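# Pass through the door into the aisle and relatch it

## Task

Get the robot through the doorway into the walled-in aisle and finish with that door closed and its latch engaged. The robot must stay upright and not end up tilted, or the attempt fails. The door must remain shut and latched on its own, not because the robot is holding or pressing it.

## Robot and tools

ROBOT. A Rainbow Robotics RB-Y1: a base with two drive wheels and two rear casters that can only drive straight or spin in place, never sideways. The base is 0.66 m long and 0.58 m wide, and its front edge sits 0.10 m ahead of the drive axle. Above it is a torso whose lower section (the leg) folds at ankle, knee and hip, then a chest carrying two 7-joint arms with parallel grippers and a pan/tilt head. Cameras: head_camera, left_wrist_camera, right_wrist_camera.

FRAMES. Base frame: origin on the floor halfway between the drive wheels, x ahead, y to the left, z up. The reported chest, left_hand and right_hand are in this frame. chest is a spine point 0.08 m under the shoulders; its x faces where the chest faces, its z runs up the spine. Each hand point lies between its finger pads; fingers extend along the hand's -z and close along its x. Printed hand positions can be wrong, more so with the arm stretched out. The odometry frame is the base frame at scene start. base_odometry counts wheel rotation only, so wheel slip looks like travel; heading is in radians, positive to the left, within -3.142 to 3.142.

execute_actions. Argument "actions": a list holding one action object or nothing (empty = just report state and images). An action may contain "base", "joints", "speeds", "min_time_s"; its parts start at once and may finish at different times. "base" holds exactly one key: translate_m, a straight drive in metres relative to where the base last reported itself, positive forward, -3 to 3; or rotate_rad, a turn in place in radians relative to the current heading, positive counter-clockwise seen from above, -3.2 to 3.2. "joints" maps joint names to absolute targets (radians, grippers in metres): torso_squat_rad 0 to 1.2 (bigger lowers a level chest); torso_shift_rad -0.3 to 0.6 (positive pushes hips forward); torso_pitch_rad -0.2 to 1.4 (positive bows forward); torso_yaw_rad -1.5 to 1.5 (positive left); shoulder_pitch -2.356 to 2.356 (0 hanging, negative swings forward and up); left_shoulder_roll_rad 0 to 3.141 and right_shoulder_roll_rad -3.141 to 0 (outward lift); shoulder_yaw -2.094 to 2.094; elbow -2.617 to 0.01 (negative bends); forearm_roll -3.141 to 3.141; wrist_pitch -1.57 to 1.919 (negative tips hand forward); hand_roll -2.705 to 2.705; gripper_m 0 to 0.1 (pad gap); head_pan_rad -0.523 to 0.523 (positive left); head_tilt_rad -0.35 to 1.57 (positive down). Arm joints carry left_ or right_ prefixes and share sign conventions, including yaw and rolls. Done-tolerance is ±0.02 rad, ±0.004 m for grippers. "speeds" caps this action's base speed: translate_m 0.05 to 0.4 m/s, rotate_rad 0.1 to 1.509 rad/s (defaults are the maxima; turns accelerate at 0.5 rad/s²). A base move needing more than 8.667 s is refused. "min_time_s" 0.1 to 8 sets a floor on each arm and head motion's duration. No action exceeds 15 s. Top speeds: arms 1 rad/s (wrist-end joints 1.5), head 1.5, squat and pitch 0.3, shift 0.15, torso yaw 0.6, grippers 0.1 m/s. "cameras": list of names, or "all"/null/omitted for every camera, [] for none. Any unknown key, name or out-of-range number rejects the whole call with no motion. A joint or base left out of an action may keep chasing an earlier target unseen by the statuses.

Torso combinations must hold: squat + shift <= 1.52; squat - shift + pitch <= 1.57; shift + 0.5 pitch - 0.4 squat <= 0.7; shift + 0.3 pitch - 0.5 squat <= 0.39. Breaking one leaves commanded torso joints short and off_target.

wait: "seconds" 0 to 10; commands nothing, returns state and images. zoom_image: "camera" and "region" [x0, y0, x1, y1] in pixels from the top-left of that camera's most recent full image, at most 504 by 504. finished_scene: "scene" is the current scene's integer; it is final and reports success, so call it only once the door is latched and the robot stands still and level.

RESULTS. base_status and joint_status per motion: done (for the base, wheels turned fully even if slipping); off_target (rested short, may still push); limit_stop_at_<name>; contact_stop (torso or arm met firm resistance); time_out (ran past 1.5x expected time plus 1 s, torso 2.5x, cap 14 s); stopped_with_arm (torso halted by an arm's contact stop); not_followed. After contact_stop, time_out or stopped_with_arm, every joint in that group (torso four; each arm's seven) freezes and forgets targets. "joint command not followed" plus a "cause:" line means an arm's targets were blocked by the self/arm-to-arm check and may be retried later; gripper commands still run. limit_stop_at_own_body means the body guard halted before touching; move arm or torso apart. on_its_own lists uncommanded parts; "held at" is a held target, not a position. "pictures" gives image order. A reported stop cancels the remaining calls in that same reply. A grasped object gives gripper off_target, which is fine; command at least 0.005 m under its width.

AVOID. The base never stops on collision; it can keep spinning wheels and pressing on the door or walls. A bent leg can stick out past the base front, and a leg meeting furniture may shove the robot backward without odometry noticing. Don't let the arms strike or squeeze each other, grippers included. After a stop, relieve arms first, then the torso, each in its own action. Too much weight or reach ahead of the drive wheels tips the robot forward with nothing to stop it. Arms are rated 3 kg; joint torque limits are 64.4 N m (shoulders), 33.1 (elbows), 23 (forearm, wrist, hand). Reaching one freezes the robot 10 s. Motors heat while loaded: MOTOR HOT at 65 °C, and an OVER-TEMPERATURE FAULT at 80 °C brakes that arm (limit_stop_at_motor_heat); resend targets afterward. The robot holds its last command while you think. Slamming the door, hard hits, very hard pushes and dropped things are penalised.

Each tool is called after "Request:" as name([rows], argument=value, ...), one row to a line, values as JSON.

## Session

Request:
execute_actions(actions=[], cameras=["head_camera"])

Scene clock: 0.00 s.
base_odometry: x=+0.000 y=+0.000 heading=+0.000 (m, m, rad; odometry frame)
base_status: not commanded
joint_positions: torso_squat_rad=+0.350 torso_shift_rad=+0.000 torso_pitch_rad=+0.000 torso_yaw_rad=-0.001 left_shoulder_pitch_rad=+0.012 left_shoulder_roll_rad=+0.017 left_shoulder_yaw_rad=-0.038 left_elbow_rad=-0.123 left_forearm_roll_rad=+0.042 left_wrist_pitch_rad=-0.045 left_hand_roll_rad=+0.008 left_gripper_m=+0.099 right_shoulder_pitch_rad=-0.002 right_shoulder_roll_rad=-0.060 right_shoulder_yaw_rad=+0.043 right_elbow_rad=-0.145 right_forearm_roll_rad=-0.049 right_wrist_pitch_rad=-0.030 right_hand_roll_rad=-0.030 right_gripper_m=+0.100 head_pan_rad=-0.001 head_tilt_rad=+0.400
joint_status: not commanded
chest: x=-0.2280 y=-0.0011 z=+1.2475 quat_wxyz=(+1.000, +0.001, +0.000, +0.000) (m; base frame)
left_hand: x=-0.1666 y=+0.2307 z=+0.5660 quat_wxyz=(+0.997, +0.007, -0.078, +0.007) (m; base frame)
right_hand: x=-0.1497 y=-0.2629 z=+0.5676 quat_wxyz=(+0.996, -0.025, -0.088, -0.015) (m; base frame)
pictures: head_camera
Images, in order (width x height): head_camera 896x504.

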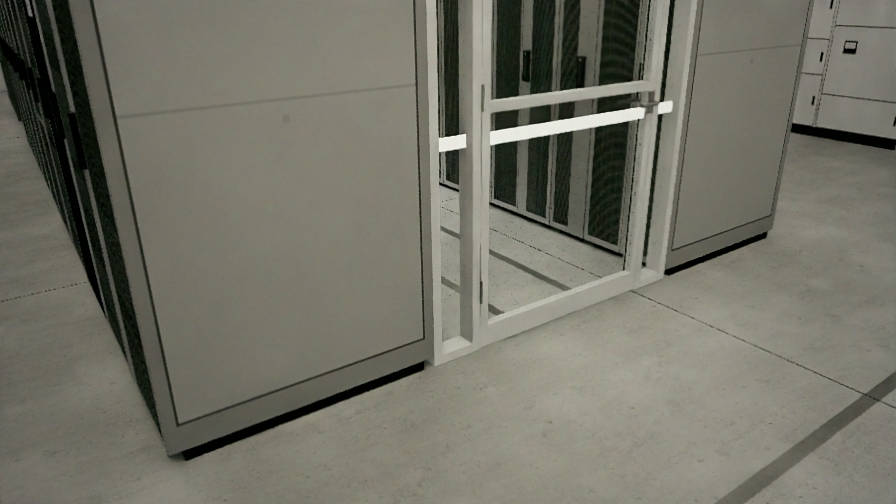

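Request:
execute_actions([
  {"base":{"rotate_rad":-0.646}},
], cameras=[])

Request:
execute_actions([
  {"base":{"translate_m":2.9}},
], cameras=[])

Request:
execute_actions([
  {"base":{"rotate_rad":1.246},"joints":{"head_pan_rad":0.2,"head_tilt_rad":0.5,"torso_squat_rad":0.05,"left_shoulder_pitch_rad":-0.4,"left_shoulder_roll_rad":0.27,"left_shoulder_yaw_rad":0.08,"left_elbow_rad":-1.8,"left_forearm_roll_rad":0,"left_wrist_pitch_rad":1.75,"left_hand_roll_rad":0.1,"left_gripper_m":0.06,"right_shoulder_pitch_rad":0.2,"right_elbow_rad":-1.5,"right_shoulder_yaw_rad":0.1,"right_shoulder_roll_rad":-0.03,"right_forearm_roll_rad":0,"right_wrist_pitch_rad":0,"right_hand_roll_rad":0,"right_gripper_m":0}},
], cameras=["head_camera"])

Scene clock: 3.27 s.
base_odometry: x=+0.000 y=+0.000 heading=-0.646 (m, m, rad; odometry frame)
base_status: done
joint_positions: torso_squat_rad=+0.350 torso_shift_rad=+0.000 torso_pitch_rad=+0.000 torso_yaw_rad=-0.001 left_shoulder_pitch_rad=+0.012 left_shoulder_roll_rad=+0.017 left_shoulder_yaw_rad=-0.038 left_elbow_rad=-0.123 left_forearm_roll_rad=+0.042 left_wrist_pitch_rad=-0.045 left_hand_roll_rad=+0.008 left_gripper_m=+0.099 right_shoulder_pitch_rad=-0.002 right_shoulder_roll_rad=-0.060 right_shoulder_yaw_rad=+0.043 right_elbow_rad=-0.145 right_forearm_roll_rad=-0.049 right_wrist_pitch_rad=-0.030 right_hand_roll_rad=-0.030 right_gripper_m=+0.100 head_pan_rad=-0.001 head_tilt_rad=+0.400
joint_status: not commanded
chest: x=-0.2280 y=-0.0011 z=+1.2475 quat_wxyz=(+1.000, +0.001, +0.000, +0.000) (m; base frame)
left_hand: x=-0.1666 y=+0.2307 z=+0.5660 quat_wxyz=(+0.997, +0.007, -0.078, +0.007) (m; base frame)
right_hand: x=-0.1497 y=-0.2629 z=+0.5676 quat_wxyz=(+0.996, -0.025, -0.088, -0.015) (m; base frame)
pictures: none
No camera images: the call's "cameras" was empty. Leave "cameras" out to get every camera's image.

Scene clock: 11.97 s.
base_odometry: x=+2.315 y=-1.746 heading=-0.647 (m, m, rad; odometry frame)
base_status: done
joint_positions: torso_squat_rad=+0.350 torso_shift_rad=+0.000 torso_pitch_rad=+0.001 torso_yaw_rad=-0.001 left_shoulder_pitch_rad=+0.012 left_shoulder_roll_rad=+0.017 left_shoulder_yaw_rad=-0.038 left_elbow_rad=-0.123 left_forearm_roll_rad=+0.042 left_wrist_pitch_rad=-0.045 left_hand_roll_rad=+0.008 left_gripper_m=+0.099 right_shoulder_pitch_rad=-0.002 right_shoulder_roll_rad=-0.060 right_shoulder_yaw_rad=+0.043 right_elbow_rad=-0.145 right_forearm_roll_rad=-0.049 right_wrist_pitch_rad=-0.030 right_hand_roll_rad=-0.030 right_gripper_m=+0.100 head_pan_rad=-0.001 head_tilt_rad=+0.400
joint_status: not commanded
chest: x=-0.2279 y=-0.0011 z=+1.2475 quat_wxyz=(+1.000, +0.001, +0.000, +0.000) (m; base frame)
left_hand: x=-0.1665 y=+0.2307 z=+0.5660 quat_wxyz=(+0.997, +0.007, -0.078, +0.007) (m; base frame)
right_hand: x=-0.1496 y=-0.2629 z=+0.5676 quat_wxyz=(+0.996, -0.025, -0.089, -0.015) (m; base frame)
pictures: none
No camera images: the call's "cameras" was empty. Leave "cameras" out to get every camera's image.

Scene clock: 15.60 s.
base_odometry: x=+2.315 y=-1.746 heading=+0.599 (m, m, rad; odometry frame)
base_status: done
joint_positions: torso_squat_rad=+0.050 torso_shift_rad=+0.000 torso_pitch_rad=+0.000 torso_yaw_rad=-0.001 left_shoulder_pitch_rad=-0.400 left_shoulder_roll_rad=+0.270 left_shoulder_yaw_rad=+0.080 left_elbow_rad=-1.800 left_forearm_roll_rad=+0.000 left_wrist_pitch_rad=+1.750 left_hand_roll_rad=+0.100 left_gripper_m=+0.060 right_shoulder_pitch_rad=+0.200 right_shoulder_roll_rad=-0.030 right_shoulder_yaw_rad=+0.100 right_elbow_rad=-1.500 right_forearm_roll_rad=+0.000 right_wrist_pitch_rad=+0.000 right_hand_roll_rad=+0.000 right_gripper_m=+0.001 head_pan_rad=+0.200 head_tilt_rad=+0.500
joint_status: all done
chest: x=-0.2280 y=-0.0011 z=+1.2891 quat_wxyz=(+1.000, +0.001, +0.000, +0.000) (m; base frame)
left_hand: x=+0.2330 y=+0.3167 z=+1.0592 quat_wxyz=(+0.966, +0.113, -0.229, +0.041) (m; base frame)
right_hand: x=+0.2119 y=-0.2126 z=+0.9361 quat_wxyz=(+0.793, +0.005, -0.609, +0.019) (m; base frame)
pictures: head_camera
Images, in order (width x height): head_camera 896x504.

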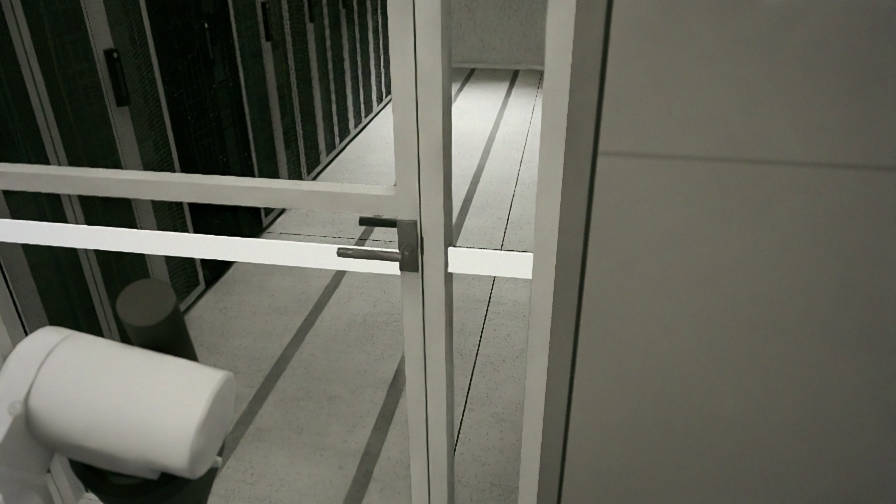

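Request:
execute_actions([
  {"base":{"rotate_rad":0.13}},
], cameras=[])

Request:
execute_actions([
  {"base":{"translate_m":0.38},"joints":{"head_pan_rad":0.35,"head_tilt_rad":0.7}},
], cameras=[])

Request:
execute_actions([
  {"base":{"rotate_rad":-0.106}},
], cameras=["head_camera","left_wrist_camera"])

Scene clock: 17.33 s.
base_odometry: x=+2.315 y=-1.746 heading=+0.729 (m, m, rad; odometry frame)
base_status: done
joint_positions: torso_squat_rad=+0.050 torso_shift_rad=+0.000 torso_pitch_rad=+0.000 torso_yaw_rad=-0.001 left_shoulder_pitch_rad=-0.400 left_shoulder_roll_rad=+0.270 left_shoulder_yaw_rad=+0.080 left_elbow_rad=-1.800 left_forearm_roll_rad=+0.000 left_wrist_pitch_rad=+1.750 left_hand_roll_rad=+0.100 left_gripper_m=+0.060 right_shoulder_pitch_rad=+0.200 right_shoulder_roll_rad=-0.030 right_shoulder_yaw_rad=+0.100 right_elbow_rad=-1.500 right_forearm_roll_rad=+0.000 right_wrist_pitch_rad=+0.000 right_hand_roll_rad=+0.000 right_gripper_m=+0.001 head_pan_rad=+0.200 head_tilt_rad=+0.500
joint_status: not commanded
chest: x=-0.2280 y=-0.0011 z=+1.2891 quat_wxyz=(+1.000, +0.001, +0.000, +0.000) (m; base frame)
left_hand: x=+0.2330 y=+0.3167 z=+1.0592 quat_wxyz=(+0.966, +0.113, -0.229, +0.041) (m; base frame)
right_hand: x=+0.2119 y=-0.2126 z=+0.9360 quat_wxyz=(+0.793, +0.005, -0.609, +0.019) (m; base frame)
pictures: none
No camera images: the call's "cameras" was empty. Leave "cameras" out to get every camera's image.

Scene clock: 19.83 s.
base_odometry: x=+2.598 y=-1.493 heading=+0.729 (m, m, rad; odometry frame)
base_status: done
joint_positions: torso_squat_rad=+0.050 torso_shift_rad=+0.000 torso_pitch_rad=+0.001 torso_yaw_rad=-0.001 left_shoulder_pitch_rad=-0.400 left_shoulder_roll_rad=+0.270 left_shoulder_yaw_rad=+0.080 left_elbow_rad=-1.800 left_forearm_roll_rad=+0.000 left_wrist_pitch_rad=+1.750 left_hand_roll_rad=+0.100 left_gripper_m=+0.060 right_shoulder_pitch_rad=+0.200 right_shoulder_roll_rad=-0.030 right_shoulder_yaw_rad=+0.100 right_elbow_rad=-1.500 right_forearm_roll_rad=+0.000 right_wrist_pitch_rad=+0.000 right_hand_roll_rad=+0.000 right_gripper_m=+0.001 head_pan_rad=+0.350 head_tilt_rad=+0.700
joint_status: all done
chest: x=-0.2279 y=-0.0011 z=+1.2891 quat_wxyz=(+1.000, +0.001, +0.000, +0.000) (m; base frame)
left_hand: x=+0.2331 y=+0.3167 z=+1.0592 quat_wxyz=(+0.966, +0.113, -0.229, +0.041) (m; base frame)
right_hand: x=+0.2120 y=-0.2126 z=+0.9360 quat_wxyz=(+0.793, +0.005, -0.609, +0.019) (m; base frame)
pictures: none
No camera images: the call's "cameras" was empty. Leave "cameras" out to get every camera's image.

Scene clock: 21.10 s.
base_odometry: x=+2.598 y=-1.493 heading=+0.624 (m, m, rad; odometry frame)
base_status: done
joint_positions: torso_squat_rad=+0.050 torso_shift_rad=+0.000 torso_pitch_rad=+0.001 torso_yaw_rad=-0.001 left_shoulder_pitch_rad=-0.400 left_shoulder_roll_rad=+0.270 left_shoulder_yaw_rad=+0.080 left_elbow_rad=-1.800 left_forearm_roll_rad=+0.000 left_wrist_pitch_rad=+1.750 left_hand_roll_rad=+0.100 left_gripper_m=+0.060 right_shoulder_pitch_rad=+0.200 right_shoulder_roll_rad=-0.030 right_shoulder_yaw_rad=+0.100 right_elbow_rad=-1.500 right_forearm_roll_rad=+0.000 right_wrist_pitch_rad=+0.000 right_hand_roll_rad=+0.000 right_gripper_m=+0.001 head_pan_rad=+0.350 head_tilt_rad=+0.700
joint_status: not commanded
chest: x=-0.2279 y=-0.0011 z=+1.2891 quat_wxyz=(+1.000, +0.001, +0.000, +0.000) (m; base frame)
left_hand: x=+0.2331 y=+0.3167 z=+1.0592 quat_wxyz=(+0.966, +0.113, -0.229, +0.041) (m; base frame)
right_hand: x=+0.2120 y=-0.2126 z=+0.9360 quat_wxyz=(+0.793, +0.004, -0.609, +0.019) (m; base frame)
pictures: head_camera, left_wrist_camera
Images, in order (width x height): head_camera 896x504, left_wrist_camera 644x364.

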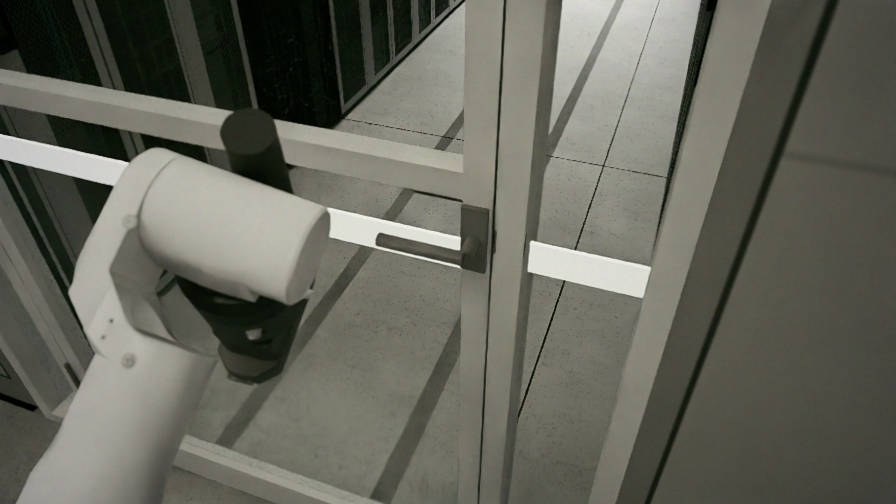

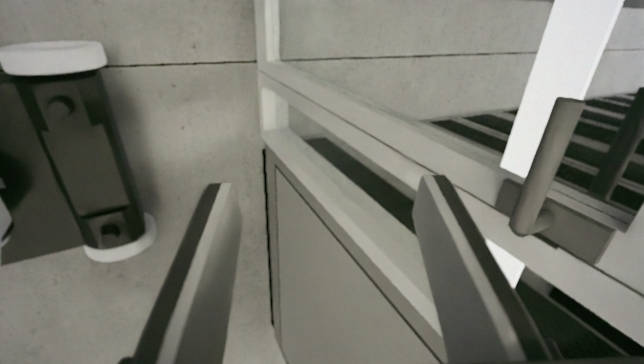

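Request:
execute_actions([
  {"base":{"translate_m":0.15},"speeds":{"translate_m":0.2}},
], cameras=["head_camera","left_wrist_camera"])

Scene clock: 23.07 s.
base_odometry: x=+2.720 y=-1.406 heading=+0.623 (m, m, rad; odometry frame)
base_status: done
joint_positions: torso_squat_rad=+0.050 torso_shift_rad=+0.000 torso_pitch_rad=+0.001 torso_yaw_rad=-0.001 left_shoulder_pitch_rad=-0.400 left_shoulder_roll_rad=+0.270 left_shoulder_yaw_rad=+0.080 left_elbow_rad=-1.800 left_forearm_roll_rad=+0.000 left_wrist_pitch_rad=+1.750 left_hand_roll_rad=+0.100 left_gripper_m=+0.060 right_shoulder_pitch_rad=+0.200 right_shoulder_roll_rad=-0.030 right_shoulder_yaw_rad=+0.100 right_elbow_rad=-1.500 right_forearm_roll_rad=+0.000 right_wrist_pitch_rad=+0.000 right_hand_roll_rad=+0.000 right_gripper_m=+0.001 head_pan_rad=+0.350 head_tilt_rad=+0.700
joint_status: not commanded
chest: x=-0.2279 y=-0.0011 z=+1.2891 quat_wxyz=(+1.000, +0.001, +0.000, +0.000) (m; base frame)
left_hand: x=+0.2331 y=+0.3167 z=+1.0592 quat_wxyz=(+0.966, +0.113, -0.229, +0.041) (m; base frame)
right_hand: x=+0.2119 y=-0.2126 z=+0.9360 quat_wxyz=(+0.793, +0.004, -0.609, +0.019) (m; base frame)
pictures: head_camera, left_wrist_camera
Images, in order (width x height): head_camera 896x504, left_wrist_camera 644x364.

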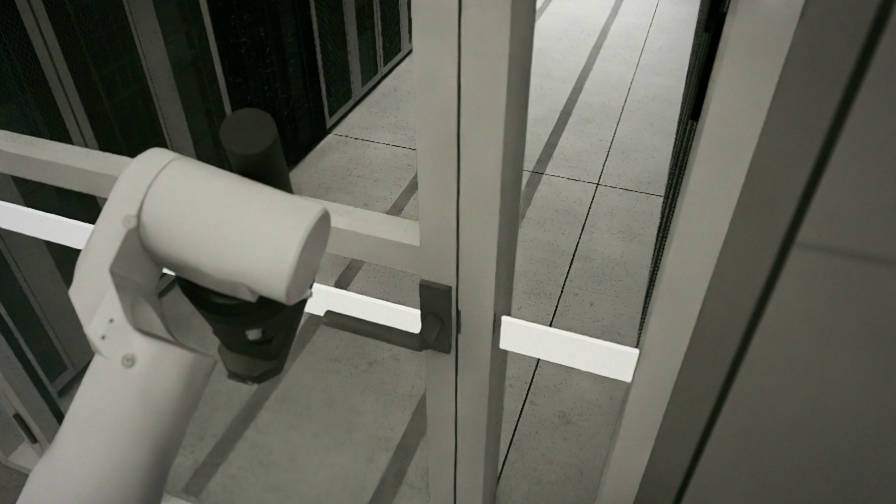

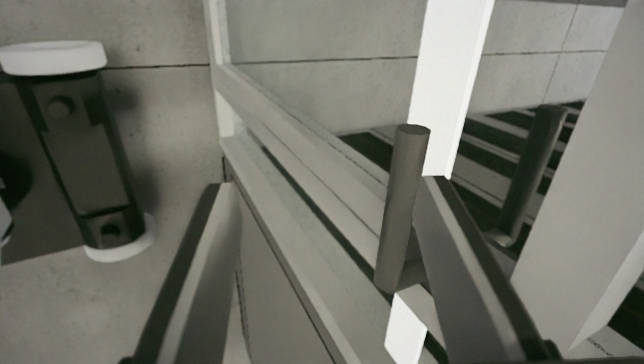

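Request:
execute_actions([
  {"base":{"translate_m":0.045},"joints":{"left_shoulder_roll_rad":0.22}},
], cameras=["head_camera","left_wrist_camera"])

Scene clock: 24.97 s.
base_odometry: x=+2.757 y=-1.379 heading=+0.622 (m, m, rad; odometry frame)
base_status: done
joint_positions: torso_squat_rad=+0.050 torso_shift_rad=+0.000 torso_pitch_rad=+0.001 torso_yaw_rad=-0.001 left_shoulder_pitch_rad=-0.400 left_shoulder_roll_rad=+0.220 left_shoulder_yaw_rad=+0.080 left_elbow_rad=-1.800 left_forearm_roll_rad=+0.000 left_wrist_pitch_rad=+1.750 left_hand_roll_rad=+0.100 left_gripper_m=+0.060 right_shoulder_pitch_rad=+0.200 right_shoulder_roll_rad=-0.030 right_shoulder_yaw_rad=+0.100 right_elbow_rad=-1.500 right_forearm_roll_rad=+0.000 right_wrist_pitch_rad=+0.000 right_hand_roll_rad=+0.000 right_gripper_m=+0.001 head_pan_rad=+0.350 head_tilt_rad=+0.700
joint_status: all done
chest: x=-0.2279 y=-0.0011 z=+1.2891 quat_wxyz=(+1.000, +0.001, +0.000, +0.000) (m; base frame)
left_hand: x=+0.2325 y=+0.2941 z=+1.0522 quat_wxyz=(+0.969, +0.089, -0.226, +0.037) (m; base frame)
right_hand: x=+0.2119 y=-0.2125 z=+0.9360 quat_wxyz=(+0.793, +0.005, -0.609, +0.019) (m; base frame)
pictures: head_camera, left_wrist_camera
Images, in order (width x height): head_camera 896x504, left_wrist_camera 644x364.

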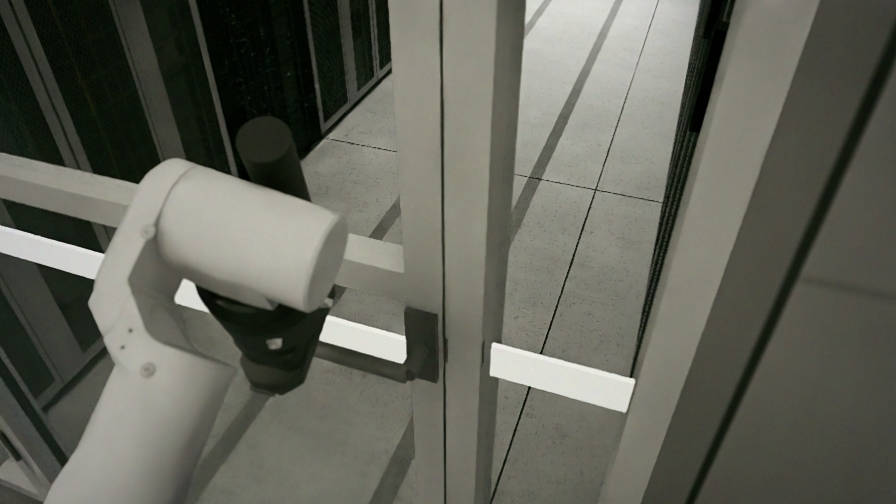

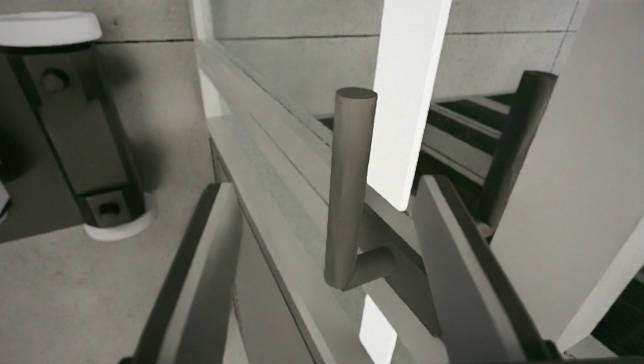

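Request:
execute_actions([
  {"base":{"translate_m":0.045}},
], cameras=["left_wrist_camera"])

Request:
execute_actions([
  {"joints":{"torso_squat_rad":0.36}},
], cameras=["left_wrist_camera"])

Scene clock: 26.37 s.
base_odometry: x=+2.793 y=-1.353 heading=+0.621 (m, m, rad; odometry frame)
base_status: done
joint_positions: torso_squat_rad=+0.050 torso_shift_rad=+0.000 torso_pitch_rad=+0.001 torso_yaw_rad=-0.001 left_shoulder_pitch_rad=-0.400 left_shoulder_roll_rad=+0.220 left_shoulder_yaw_rad=+0.080 left_elbow_rad=-1.800 left_forearm_roll_rad=+0.000 left_wrist_pitch_rad=+1.750 left_hand_roll_rad=+0.100 left_gripper_m=+0.060 right_shoulder_pitch_rad=+0.200 right_shoulder_roll_rad=-0.030 right_shoulder_yaw_rad=+0.100 right_elbow_rad=-1.500 right_forearm_roll_rad=+0.000 right_wrist_pitch_rad=+0.000 right_hand_roll_rad=+0.000 right_gripper_m=+0.001 head_pan_rad=+0.350 head_tilt_rad=+0.700
joint_status: not commanded
chest: x=-0.2280 y=-0.0011 z=+1.2891 quat_wxyz=(+1.000, +0.001, +0.000, +0.000) (m; base frame)
left_hand: x=+0.2323 y=+0.2942 z=+1.0520 quat_wxyz=(+0.969, +0.089, -0.226, +0.037) (m; base frame)
right_hand: x=+0.2119 y=-0.2125 z=+0.9360 quat_wxyz=(+0.793, +0.005, -0.609, +0.019) (m; base frame)
pictures: left_wrist_camera
Images, in order (width x height): left_wrist_camera 644x364.

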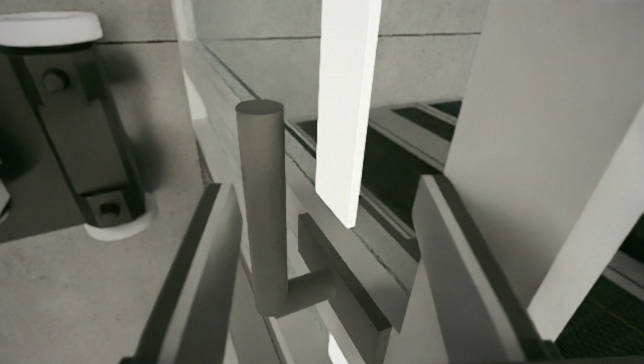

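Scene clock: 28.20 s.
base_odometry: x=+2.793 y=-1.353 heading=+0.621 (m, m, rad; odometry frame)
base_status: not commanded
joint_positions: torso_squat_rad=+0.360 torso_shift_rad=+0.000 torso_pitch_rad=+0.000 torso_yaw_rad=-0.001 left_shoulder_pitch_rad=-0.400 left_shoulder_roll_rad=+0.220 left_shoulder_yaw_rad=+0.080 left_elbow_rad=-1.800 left_forearm_roll_rad=+0.000 left_wrist_pitch_rad=+1.750 left_hand_roll_rad=+0.100 left_gripper_m=+0.060 right_shoulder_pitch_rad=+0.200 right_shoulder_roll_rad=-0.030 right_shoulder_yaw_rad=+0.100 right_elbow_rad=-1.500 right_forearm_roll_rad=+0.000 right_wrist_pitch_rad=+0.000 right_hand_roll_rad=+0.000 right_gripper_m=+0.001 head_pan_rad=+0.350 head_tilt_rad=+0.700
joint_status: all done
chest: x=-0.2280 y=-0.0011 z=+1.2451 quat_wxyz=(+1.000, +0.001, +0.000, +0.000) (m; base frame)
left_hand: x=+0.2323 y=+0.2942 z=+1.0082 quat_wxyz=(+0.969, +0.089, -0.226, +0.037) (m; base frame)
right_hand: x=+0.2119 y=-0.2125 z=+0.8921 quat_wxyz=(+0.793, +0.005, -0.609, +0.019) (m; base frame)
pictures: left_wrist_camera
Images, in order (width x height): left_wrist_camera 644x364.

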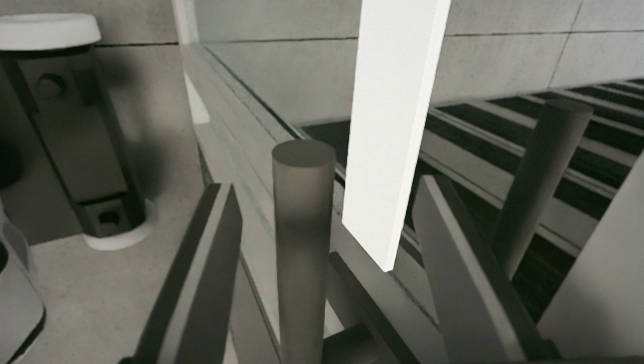

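Request:
execute_actions([
  {"base":{"translate_m":0.008},"joints":{"torso_squat_rad":0.48,"left_shoulder_roll_rad":0.17}},
], cameras=["head_camera","left_wrist_camera"])

Scene clock: 29.60 s.
base_odometry: x=+2.800 y=-1.349 heading=+0.621 (m, m, rad; odometry frame)
base_status: done
joint_positions: torso_squat_rad=+0.480 torso_shift_rad=+0.000 torso_pitch_rad=+0.000 torso_yaw_rad=-0.001 left_shoulder_pitch_rad=-0.400 left_shoulder_roll_rad=+0.170 left_shoulder_yaw_rad=+0.080 left_elbow_rad=-1.800 left_forearm_roll_rad=+0.000 left_wrist_pitch_rad=+1.750 left_hand_roll_rad=+0.100 left_gripper_m=+0.060 right_shoulder_pitch_rad=+0.200 right_shoulder_roll_rad=-0.030 right_shoulder_yaw_rad=+0.100 right_elbow_rad=-1.500 right_forearm_roll_rad=+0.000 right_wrist_pitch_rad=+0.000 right_hand_roll_rad=+0.000 right_gripper_m=+0.001 head_pan_rad=+0.350 head_tilt_rad=+0.700
joint_status: all done
chest: x=-0.2280 y=-0.0010 z=+1.2108 quat_wxyz=(+1.000, +0.001, +0.000, +0.000) (m; base frame)
left_hand: x=+0.2313 y=+0.2714 z=+0.9680 quat_wxyz=(+0.972, +0.065, -0.223, +0.034) (m; base frame)
right_hand: x=+0.2119 y=-0.2124 z=+0.8579 quat_wxyz=(+0.793, +0.005, -0.609, +0.019) (m; base frame)
pictures: head_camera, left_wrist_camera
Images, in order (width x height): head_camera 896x504, left_wrist_camera 644x364.

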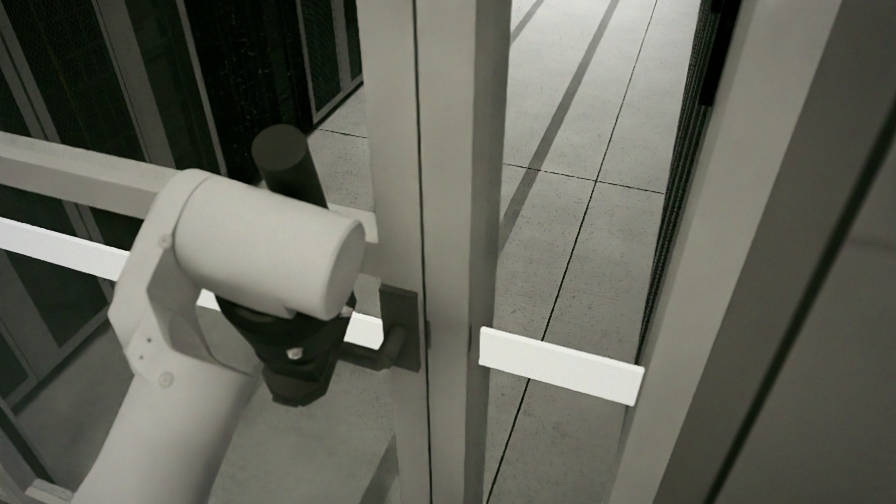

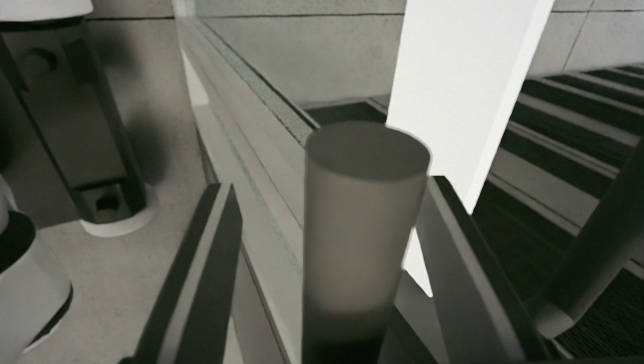

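Request:
execute_actions([
  {"base":{"translate_m":0.008},"joints":{"torso_squat_rad":0.545}},
], cameras=["head_camera","left_wrist_camera"])

Scene clock: 30.67 s.
base_odometry: x=+2.806 y=-1.344 heading=+0.621 (m, m, rad; odometry frame)
base_status: done
joint_positions: torso_squat_rad=+0.545 torso_shift_rad=-0.001 torso_pitch_rad=-0.001 torso_yaw_rad=-0.001 left_shoulder_pitch_rad=-0.401 left_shoulder_roll_rad=+0.172 left_shoulder_yaw_rad=+0.081 left_elbow_rad=-1.802 left_forearm_roll_rad=-0.001 left_wrist_pitch_rad=+1.750 left_hand_roll_rad=+0.100 left_gripper_m=+0.060 right_shoulder_pitch_rad=+0.200 right_shoulder_roll_rad=-0.030 right_shoulder_yaw_rad=+0.100 right_elbow_rad=-1.500 right_forearm_roll_rad=+0.000 right_wrist_pitch_rad=+0.000 right_hand_roll_rad=+0.000 right_gripper_m=+0.001 head_pan_rad=+0.350 head_tilt_rad=+0.700
joint_status: all done
chest: x=-0.2287 y=-0.0011 z=+1.1885 quat_wxyz=(+1.000, +0.001, +0.000, +0.000) (m; base frame)
left_hand: x=+0.2317 y=+0.2718 z=+0.9478 quat_wxyz=(+0.972, +0.066, -0.225, +0.034) (m; base frame)
right_hand: x=+0.2116 y=-0.2124 z=+0.8359 quat_wxyz=(+0.793, +0.005, -0.609, +0.019) (m; base frame)
pictures: head_camera, left_wrist_camera
Images, in order (width x height): head_camera 896x504, left_wrist_camera 644x364.

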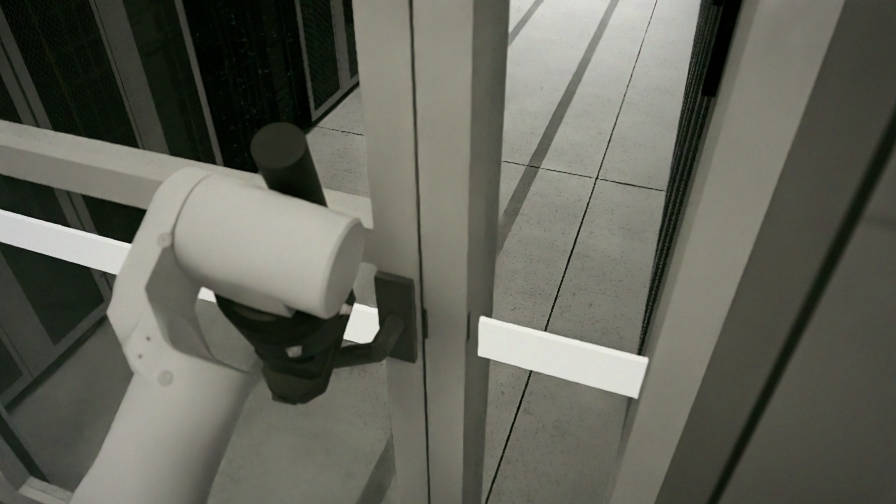

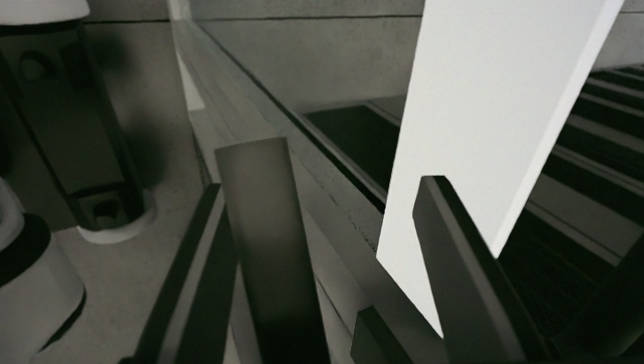

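Request:
execute_actions([
  {"base":{"translate_m":-0.015},"joints":{"torso_squat_rad":0.548}},
], cameras=[])

Request:
execute_actions([
  {"joints":{"torso_squat_rad":0.568}},
], cameras=["head_camera","left_wrist_camera"])

Scene clock: 31.50 s.
base_odometry: x=+2.794 y=-1.353 heading=+0.621 (m, m, rad; odometry frame)
base_status: done
joint_positions: torso_squat_rad=+0.548 torso_shift_rad=-0.001 torso_pitch_rad=-0.001 torso_yaw_rad=-0.001 left_shoulder_pitch_rad=-0.402 left_shoulder_roll_rad=+0.172 left_shoulder_yaw_rad=+0.081 left_elbow_rad=-1.802 left_forearm_roll_rad=-0.001 left_wrist_pitch_rad=+1.750 left_hand_roll_rad=+0.100 left_gripper_m=+0.060 right_shoulder_pitch_rad=+0.200 right_shoulder_roll_rad=-0.030 right_shoulder_yaw_rad=+0.100 right_elbow_rad=-1.500 right_forearm_roll_rad=+0.000 right_wrist_pitch_rad=+0.000 right_hand_roll_rad=+0.000 right_gripper_m=+0.001 head_pan_rad=+0.350 head_tilt_rad=+0.700
joint_status: all done
chest: x=-0.2287 y=-0.0011 z=+1.1874 quat_wxyz=(+1.000, +0.001, +0.000, +0.000) (m; base frame)
left_hand: x=+0.2318 y=+0.2721 z=+0.9468 quat_wxyz=(+0.971, +0.066, -0.225, +0.034) (m; base frame)
right_hand: x=+0.2116 y=-0.2124 z=+0.8348 quat_wxyz=(+0.793, +0.005, -0.609, +0.019) (m; base frame)
pictures: none
No camera images: the call's "cameras" was empty. Leave "cameras" out to get every camera's image.

Scene clock: 32.20 s.
base_odometry: x=+2.794 y=-1.353 heading=+0.621 (m, m, rad; odometry frame)
base_status: not commanded
joint_positions: torso_squat_rad=+0.568 torso_shift_rad=-0.001 torso_pitch_rad=-0.001 torso_yaw_rad=-0.001 left_shoulder_pitch_rad=-0.402 left_shoulder_roll_rad=+0.172 left_shoulder_yaw_rad=+0.081 left_elbow_rad=-1.802 left_forearm_roll_rad=-0.001 left_wrist_pitch_rad=+1.750 left_hand_roll_rad=+0.100 left_gripper_m=+0.060 right_shoulder_pitch_rad=+0.200 right_shoulder_roll_rad=-0.030 right_shoulder_yaw_rad=+0.100 right_elbow_rad=-1.500 right_forearm_roll_rad=+0.000 right_wrist_pitch_rad=+0.000 right_hand_roll_rad=+0.000 right_gripper_m=+0.001 head_pan_rad=+0.350 head_tilt_rad=+0.700
joint_status: all done
chest: x=-0.2287 y=-0.0011 z=+1.1800 quat_wxyz=(+1.000, +0.001, +0.000, +0.000) (m; base frame)
left_hand: x=+0.2319 y=+0.2721 z=+0.9395 quat_wxyz=(+0.971, +0.066, -0.225, +0.034) (m; base frame)
right_hand: x=+0.2116 y=-0.2123 z=+0.8275 quat_wxyz=(+0.793, +0.005, -0.609, +0.019) (m; base frame)
pictures: head_camera, left_wrist_camera
Images, in order (width x height): head_camera 896x504, left_wrist_camera 644x364.

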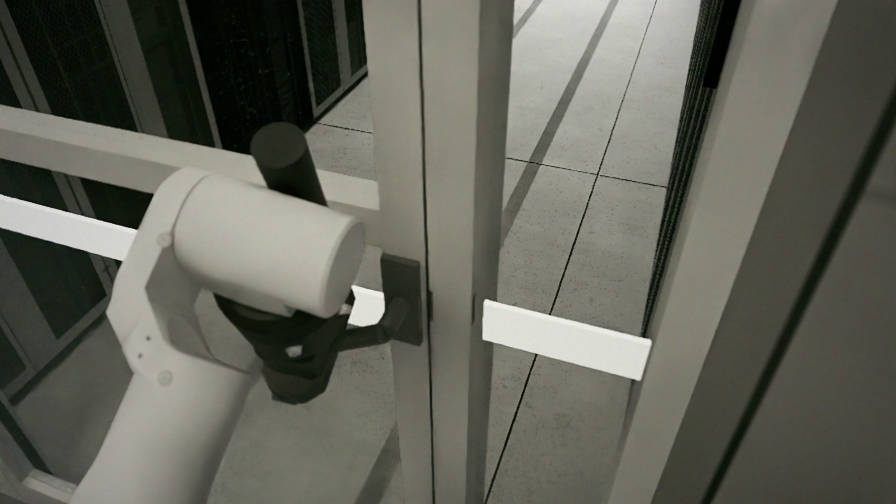

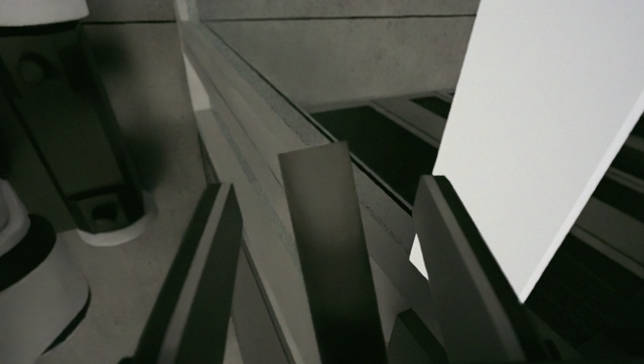

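Request:
execute_actions([
  {"joints":{"torso_squat_rad":0.593}},
], cameras=["left_wrist_camera"])

Request:
execute_actions([
  {"base":{"translate_m":-0.025},"speeds":{"translate_m":0.05}},
], cameras=["head_camera","left_wrist_camera"])

Scene clock: 33.07 s.
base_odometry: x=+2.794 y=-1.353 heading=+0.621 (m, m, rad; odometry frame)
base_status: not commanded
joint_positions: torso_squat_rad=+0.593 torso_shift_rad=-0.001 torso_pitch_rad=-0.001 torso_yaw_rad=-0.001 left_shoulder_pitch_rad=-0.402 left_shoulder_roll_rad=+0.172 left_shoulder_yaw_rad=+0.082 left_elbow_rad=-1.802 left_forearm_roll_rad=-0.001 left_wrist_pitch_rad=+1.750 left_hand_roll_rad=+0.100 left_gripper_m=+0.060 right_shoulder_pitch_rad=+0.200 right_shoulder_roll_rad=-0.030 right_shoulder_yaw_rad=+0.100 right_elbow_rad=-1.500 right_forearm_roll_rad=+0.000 right_wrist_pitch_rad=+0.000 right_hand_roll_rad=+0.000 right_gripper_m=+0.001 head_pan_rad=+0.350 head_tilt_rad=+0.700
joint_status: all done
chest: x=-0.2287 y=-0.0011 z=+1.1704 quat_wxyz=(+1.000, +0.001, +0.000, +0.000) (m; base frame)
left_hand: x=+0.2318 y=+0.2725 z=+0.9300 quat_wxyz=(+0.971, +0.066, -0.225, +0.034) (m; base frame)
right_hand: x=+0.2117 y=-0.2123 z=+0.8179 quat_wxyz=(+0.793, +0.005, -0.609, +0.019) (m; base frame)
pictures: left_wrist_camera
Images, in order (width x height): left_wrist_camera 644x364.

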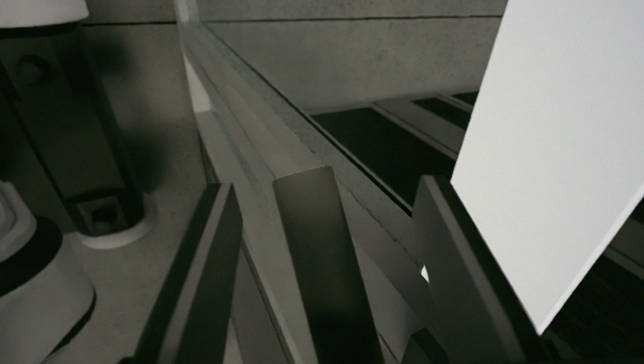

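Scene clock: 34.50 s.
base_odometry: x=+2.774 y=-1.367 heading=+0.621 (m, m, rad; odometry frame)
base_status: done
joint_positions: torso_squat_rad=+0.593 torso_shift_rad=+0.001 torso_pitch_rad=+0.002 torso_yaw_rad=-0.001 left_shoulder_pitch_rad=-0.405 left_shoulder_roll_rad=+0.174 left_shoulder_yaw_rad=+0.082 left_elbow_rad=-1.801 left_forearm_roll_rad=-0.002 left_wrist_pitch_rad=+1.746 left_hand_roll_rad=+0.100 left_gripper_m=+0.063 right_shoulder_pitch_rad=+0.200 right_shoulder_roll_rad=-0.030 right_shoulder_yaw_rad=+0.100 right_elbow_rad=-1.500 right_forearm_roll_rad=+0.000 right_wrist_pitch_rad=+0.000 right_hand_roll_rad=+0.000 right_gripper_m=+0.001 head_pan_rad=+0.350 head_tilt_rad=+0.700
joint_status: not commanded
chest: x=-0.2271 y=-0.0008 z=+1.1705 quat_wxyz=(+1.000, +0.001, +0.001, -0.001) (m; base frame)
left_hand: x=+0.2346 y=+0.2731 z=+0.9305 quat_wxyz=(+0.971, +0.067, -0.227, +0.034) (m; base frame)
right_hand: x=+0.2123 y=-0.2124 z=+0.8170 quat_wxyz=(+0.793, +0.004, -0.608, +0.018) (m; base frame)
pictures: head_camera, left_wrist_camera
Images, in order (width x height): head_camera 896x504, left_wrist_camera 644x364.

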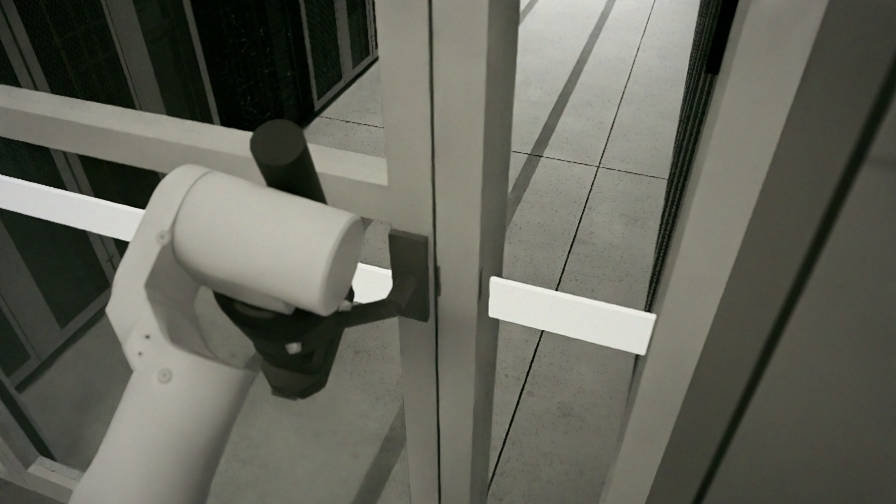

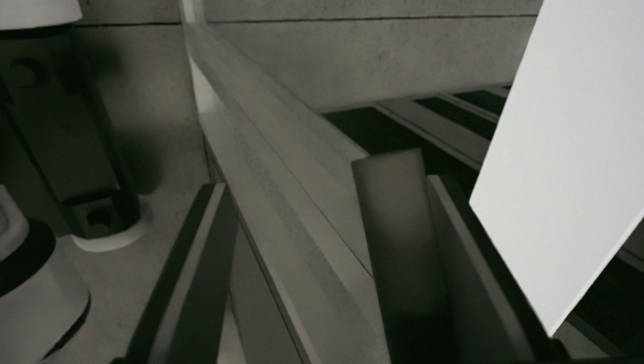

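Request:
execute_actions([
  {"base":{"translate_m":0.012}},
], cameras=[])

Request:
execute_actions([
  {"joints":{"torso_squat_rad":0.625}},
], cameras=["head_camera","left_wrist_camera"])

Scene clock: 35.33 s.
base_odometry: x=+2.784 y=-1.360 heading=+0.621 (m, m, rad; odometry frame)
base_status: done
joint_positions: torso_squat_rad=+0.593 torso_shift_rad=+0.000 torso_pitch_rad=+0.000 torso_yaw_rad=-0.001 left_shoulder_pitch_rad=-0.402 left_shoulder_roll_rad=+0.173 left_shoulder_yaw_rad=+0.082 left_elbow_rad=-1.802 left_forearm_roll_rad=-0.001 left_wrist_pitch_rad=+1.750 left_hand_roll_rad=+0.100 left_gripper_m=+0.060 right_shoulder_pitch_rad=+0.200 right_shoulder_roll_rad=-0.030 right_shoulder_yaw_rad=+0.100 right_elbow_rad=-1.500 right_forearm_roll_rad=+0.000 right_wrist_pitch_rad=+0.000 right_hand_roll_rad=+0.000 right_gripper_m=+0.001 head_pan_rad=+0.350 head_tilt_rad=+0.700
joint_status: not commanded
chest: x=-0.2283 y=-0.0009 z=+1.1704 quat_wxyz=(+1.000, +0.001, +0.000, +0.000) (m; base frame)
left_hand: x=+0.2320 y=+0.2734 z=+0.9296 quat_wxyz=(+0.971, +0.067, -0.225, +0.035) (m; base frame)
right_hand: x=+0.2119 y=-0.2122 z=+0.8176 quat_wxyz=(+0.793, +0.005, -0.609, +0.019) (m; base frame)
pictures: none
No camera images: the call's "cameras" was empty. Leave "cameras" out to get every camera's image.

Scene clock: 36.07 s.
base_odometry: x=+2.784 y=-1.360 heading=+0.621 (m, m, rad; odometry frame)
base_status: not commanded
joint_positions: torso_squat_rad=+0.625 torso_shift_rad=-0.001 torso_pitch_rad=-0.001 torso_yaw_rad=-0.001 left_shoulder_pitch_rad=-0.402 left_shoulder_roll_rad=+0.173 left_shoulder_yaw_rad=+0.082 left_elbow_rad=-1.802 left_forearm_roll_rad=-0.001 left_wrist_pitch_rad=+1.750 left_hand_roll_rad=+0.100 left_gripper_m=+0.060 right_shoulder_pitch_rad=+0.200 right_shoulder_roll_rad=-0.030 right_shoulder_yaw_rad=+0.100 right_elbow_rad=-1.500 right_forearm_roll_rad=+0.000 right_wrist_pitch_rad=+0.000 right_hand_roll_rad=+0.000 right_gripper_m=+0.001 head_pan_rad=+0.350 head_tilt_rad=+0.700
joint_status: all done
chest: x=-0.2286 y=-0.0009 z=+1.1576 quat_wxyz=(+1.000, +0.001, +0.000, +0.000) (m; base frame)
left_hand: x=+0.2319 y=+0.2733 z=+0.9172 quat_wxyz=(+0.971, +0.067, -0.225, +0.035) (m; base frame)
right_hand: x=+0.2117 y=-0.2122 z=+0.8051 quat_wxyz=(+0.793, +0.005, -0.609, +0.019) (m; base frame)
pictures: head_camera, left_wrist_camera
Images, in order (width x height): head_camera 896x504, left_wrist_camera 644x364.

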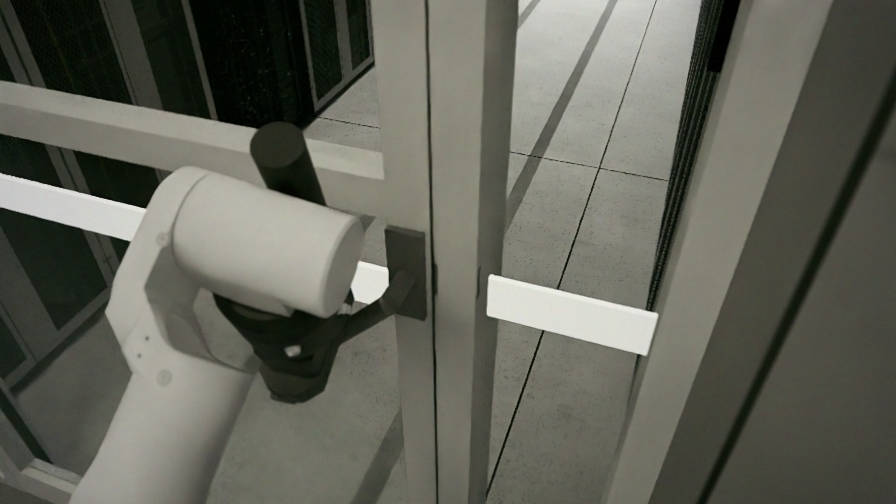

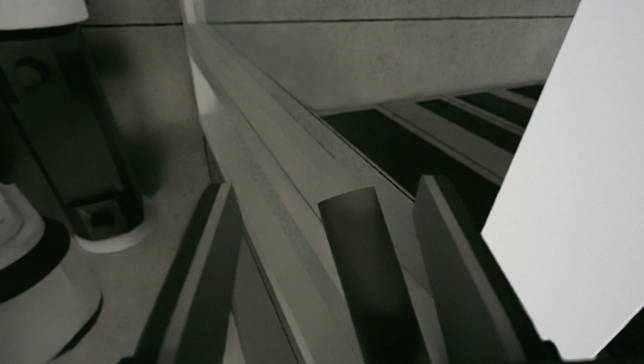

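Request:
execute_actions([
  {"base":{"translate_m":-0.018},"speeds":{"translate_m":0.05}},
], cameras=["head_camera","left_wrist_camera"])

Scene clock: 39.20 s.
base_odometry: x=+2.769 y=-1.370 heading=+0.621 (m, m, rad; odometry frame)
base_status: done
joint_positions: torso_squat_rad=+0.625 torso_shift_rad=+0.000 torso_pitch_rad=+0.000 torso_yaw_rad=-0.001 left_shoulder_pitch_rad=-0.402 left_shoulder_roll_rad=+0.173 left_shoulder_yaw_rad=+0.082 left_elbow_rad=-1.801 left_forearm_roll_rad=-0.002 left_wrist_pitch_rad=+1.749 left_hand_roll_rad=+0.100 left_gripper_m=+0.061 right_shoulder_pitch_rad=+0.200 right_shoulder_roll_rad=-0.030 right_shoulder_yaw_rad=+0.100 right_elbow_rad=-1.500 right_forearm_roll_rad=+0.000 right_wrist_pitch_rad=+0.000 right_hand_roll_rad=+0.000 right_gripper_m=+0.001 head_pan_rad=+0.350 head_tilt_rad=+0.700
joint_status: not commanded
chest: x=-0.2280 y=-0.0009 z=+1.1576 quat_wxyz=(+1.000, +0.001, +0.000, +0.000) (m; base frame)
left_hand: x=+0.2325 y=+0.2735 z=+0.9168 quat_wxyz=(+0.971, +0.067, -0.225, +0.035) (m; base frame)
right_hand: x=+0.2120 y=-0.2122 z=+0.8047 quat_wxyz=(+0.793, +0.005, -0.609, +0.019) (m; base frame)
pictures: head_camera, left_wrist_camera
Images, in order (width x height): head_camera 896x504, left_wrist_camera 644x364.

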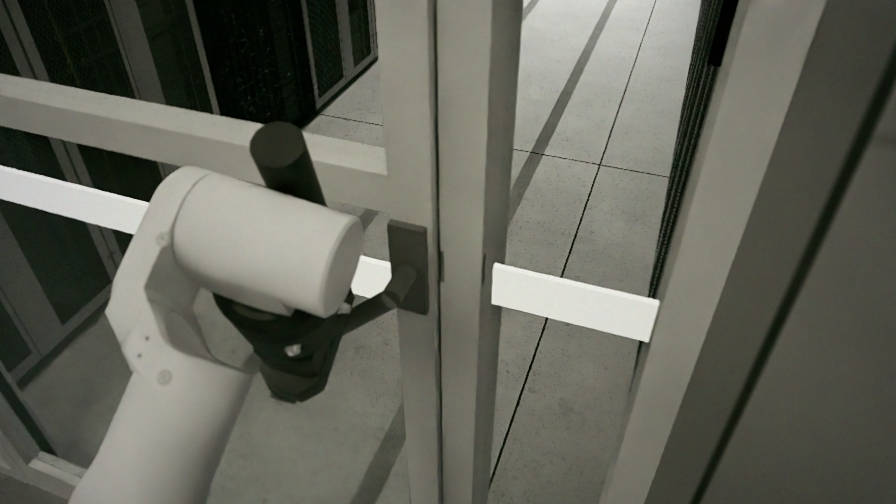

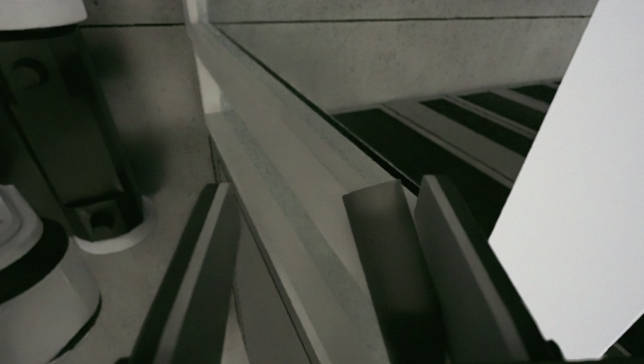

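Request:
execute_actions([
  {"base":{"translate_m":-0.07},"speeds":{"translate_m":0.07}},
], cameras=[])

Request:
execute_actions([
  {"base":{"translate_m":-0.09},"speeds":{"translate_m":0.08},"joints":{"torso_squat_rad":0.505,"left_hand_roll_rad":-0.03},"min_time_s":1},
], cameras=["head_camera","left_wrist_camera"])

Scene clock: 41.30 s.
base_odometry: x=+2.712 y=-1.411 heading=+0.623 (m, m, rad; odometry frame)
base_status: done
joint_positions: torso_squat_rad=+0.625 torso_shift_rad=+0.000 torso_pitch_rad=+0.000 torso_yaw_rad=+0.000 left_shoulder_pitch_rad=-0.402 left_shoulder_roll_rad=+0.176 left_shoulder_yaw_rad=+0.084 left_elbow_rad=-1.802 left_forearm_roll_rad=-0.003 left_wrist_pitch_rad=+1.748 left_hand_roll_rad=+0.100 left_gripper_m=+0.062 right_shoulder_pitch_rad=+0.200 right_shoulder_roll_rad=-0.030 right_shoulder_yaw_rad=+0.100 right_elbow_rad=-1.500 right_forearm_roll_rad=+0.000 right_wrist_pitch_rad=+0.000 right_hand_roll_rad=+0.000 right_gripper_m=+0.001 head_pan_rad=+0.350 head_tilt_rad=+0.700
joint_status: not commanded
chest: x=-0.2280 y=-0.0007 z=+1.1576 quat_wxyz=(+1.000, +0.001, +0.000, +0.000) (m; base frame)
left_hand: x=+0.2328 y=+0.2754 z=+0.9174 quat_wxyz=(+0.971, +0.068, -0.226, +0.036) (m; base frame)
right_hand: x=+0.2120 y=-0.2121 z=+0.8047 quat_wxyz=(+0.793, +0.005, -0.609, +0.019) (m; base frame)
pictures: none
No camera images: the call's "cameras" was empty. Leave "cameras" out to get every camera's image.

Scene clock: 43.00 s.
base_odometry: x=+2.639 y=-1.464 heading=+0.624 (m, m, rad; odometry frame)
base_status: done
joint_positions: torso_squat_rad=+0.505 torso_shift_rad=+0.000 torso_pitch_rad=+0.000 torso_yaw_rad=-0.001 left_shoulder_pitch_rad=-0.402 left_shoulder_roll_rad=+0.171 left_shoulder_yaw_rad=+0.081 left_elbow_rad=-1.801 left_forearm_roll_rad=+0.000 left_wrist_pitch_rad=+1.749 left_hand_roll_rad=-0.030 left_gripper_m=+0.061 right_shoulder_pitch_rad=+0.200 right_shoulder_roll_rad=-0.030 right_shoulder_yaw_rad=+0.100 right_elbow_rad=-1.500 right_forearm_roll_rad=+0.000 right_wrist_pitch_rad=+0.000 right_hand_roll_rad=+0.000 right_gripper_m=+0.001 head_pan_rad=+0.350 head_tilt_rad=+0.700
joint_status: all done
chest: x=-0.2279 y=-0.0010 z=+1.2025 quat_wxyz=(+1.000, +0.001, +0.000, +0.000) (m; base frame)
left_hand: x=+0.2328 y=+0.2713 z=+0.9615 quat_wxyz=(+0.972, +0.080, -0.220, -0.030) (m; base frame)
right_hand: x=+0.2119 y=-0.2125 z=+0.8495 quat_wxyz=(+0.793, +0.005, -0.609, +0.018) (m; base frame)
pictures: head_camera, left_wrist_camera
Images, in order (width x height): head_camera 896x504, left_wrist_camera 644x364.

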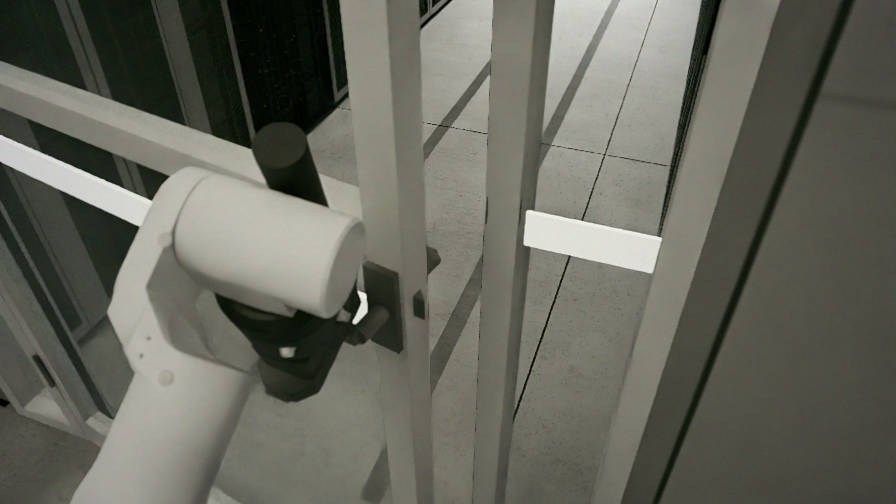

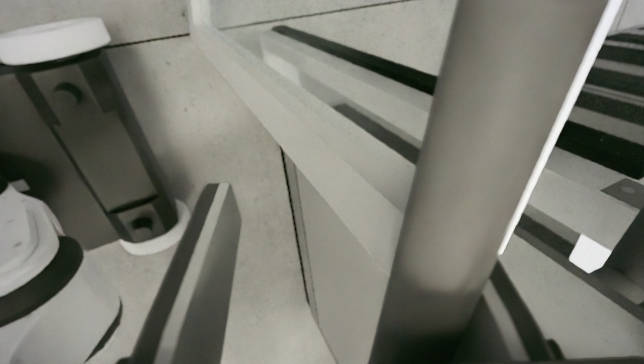

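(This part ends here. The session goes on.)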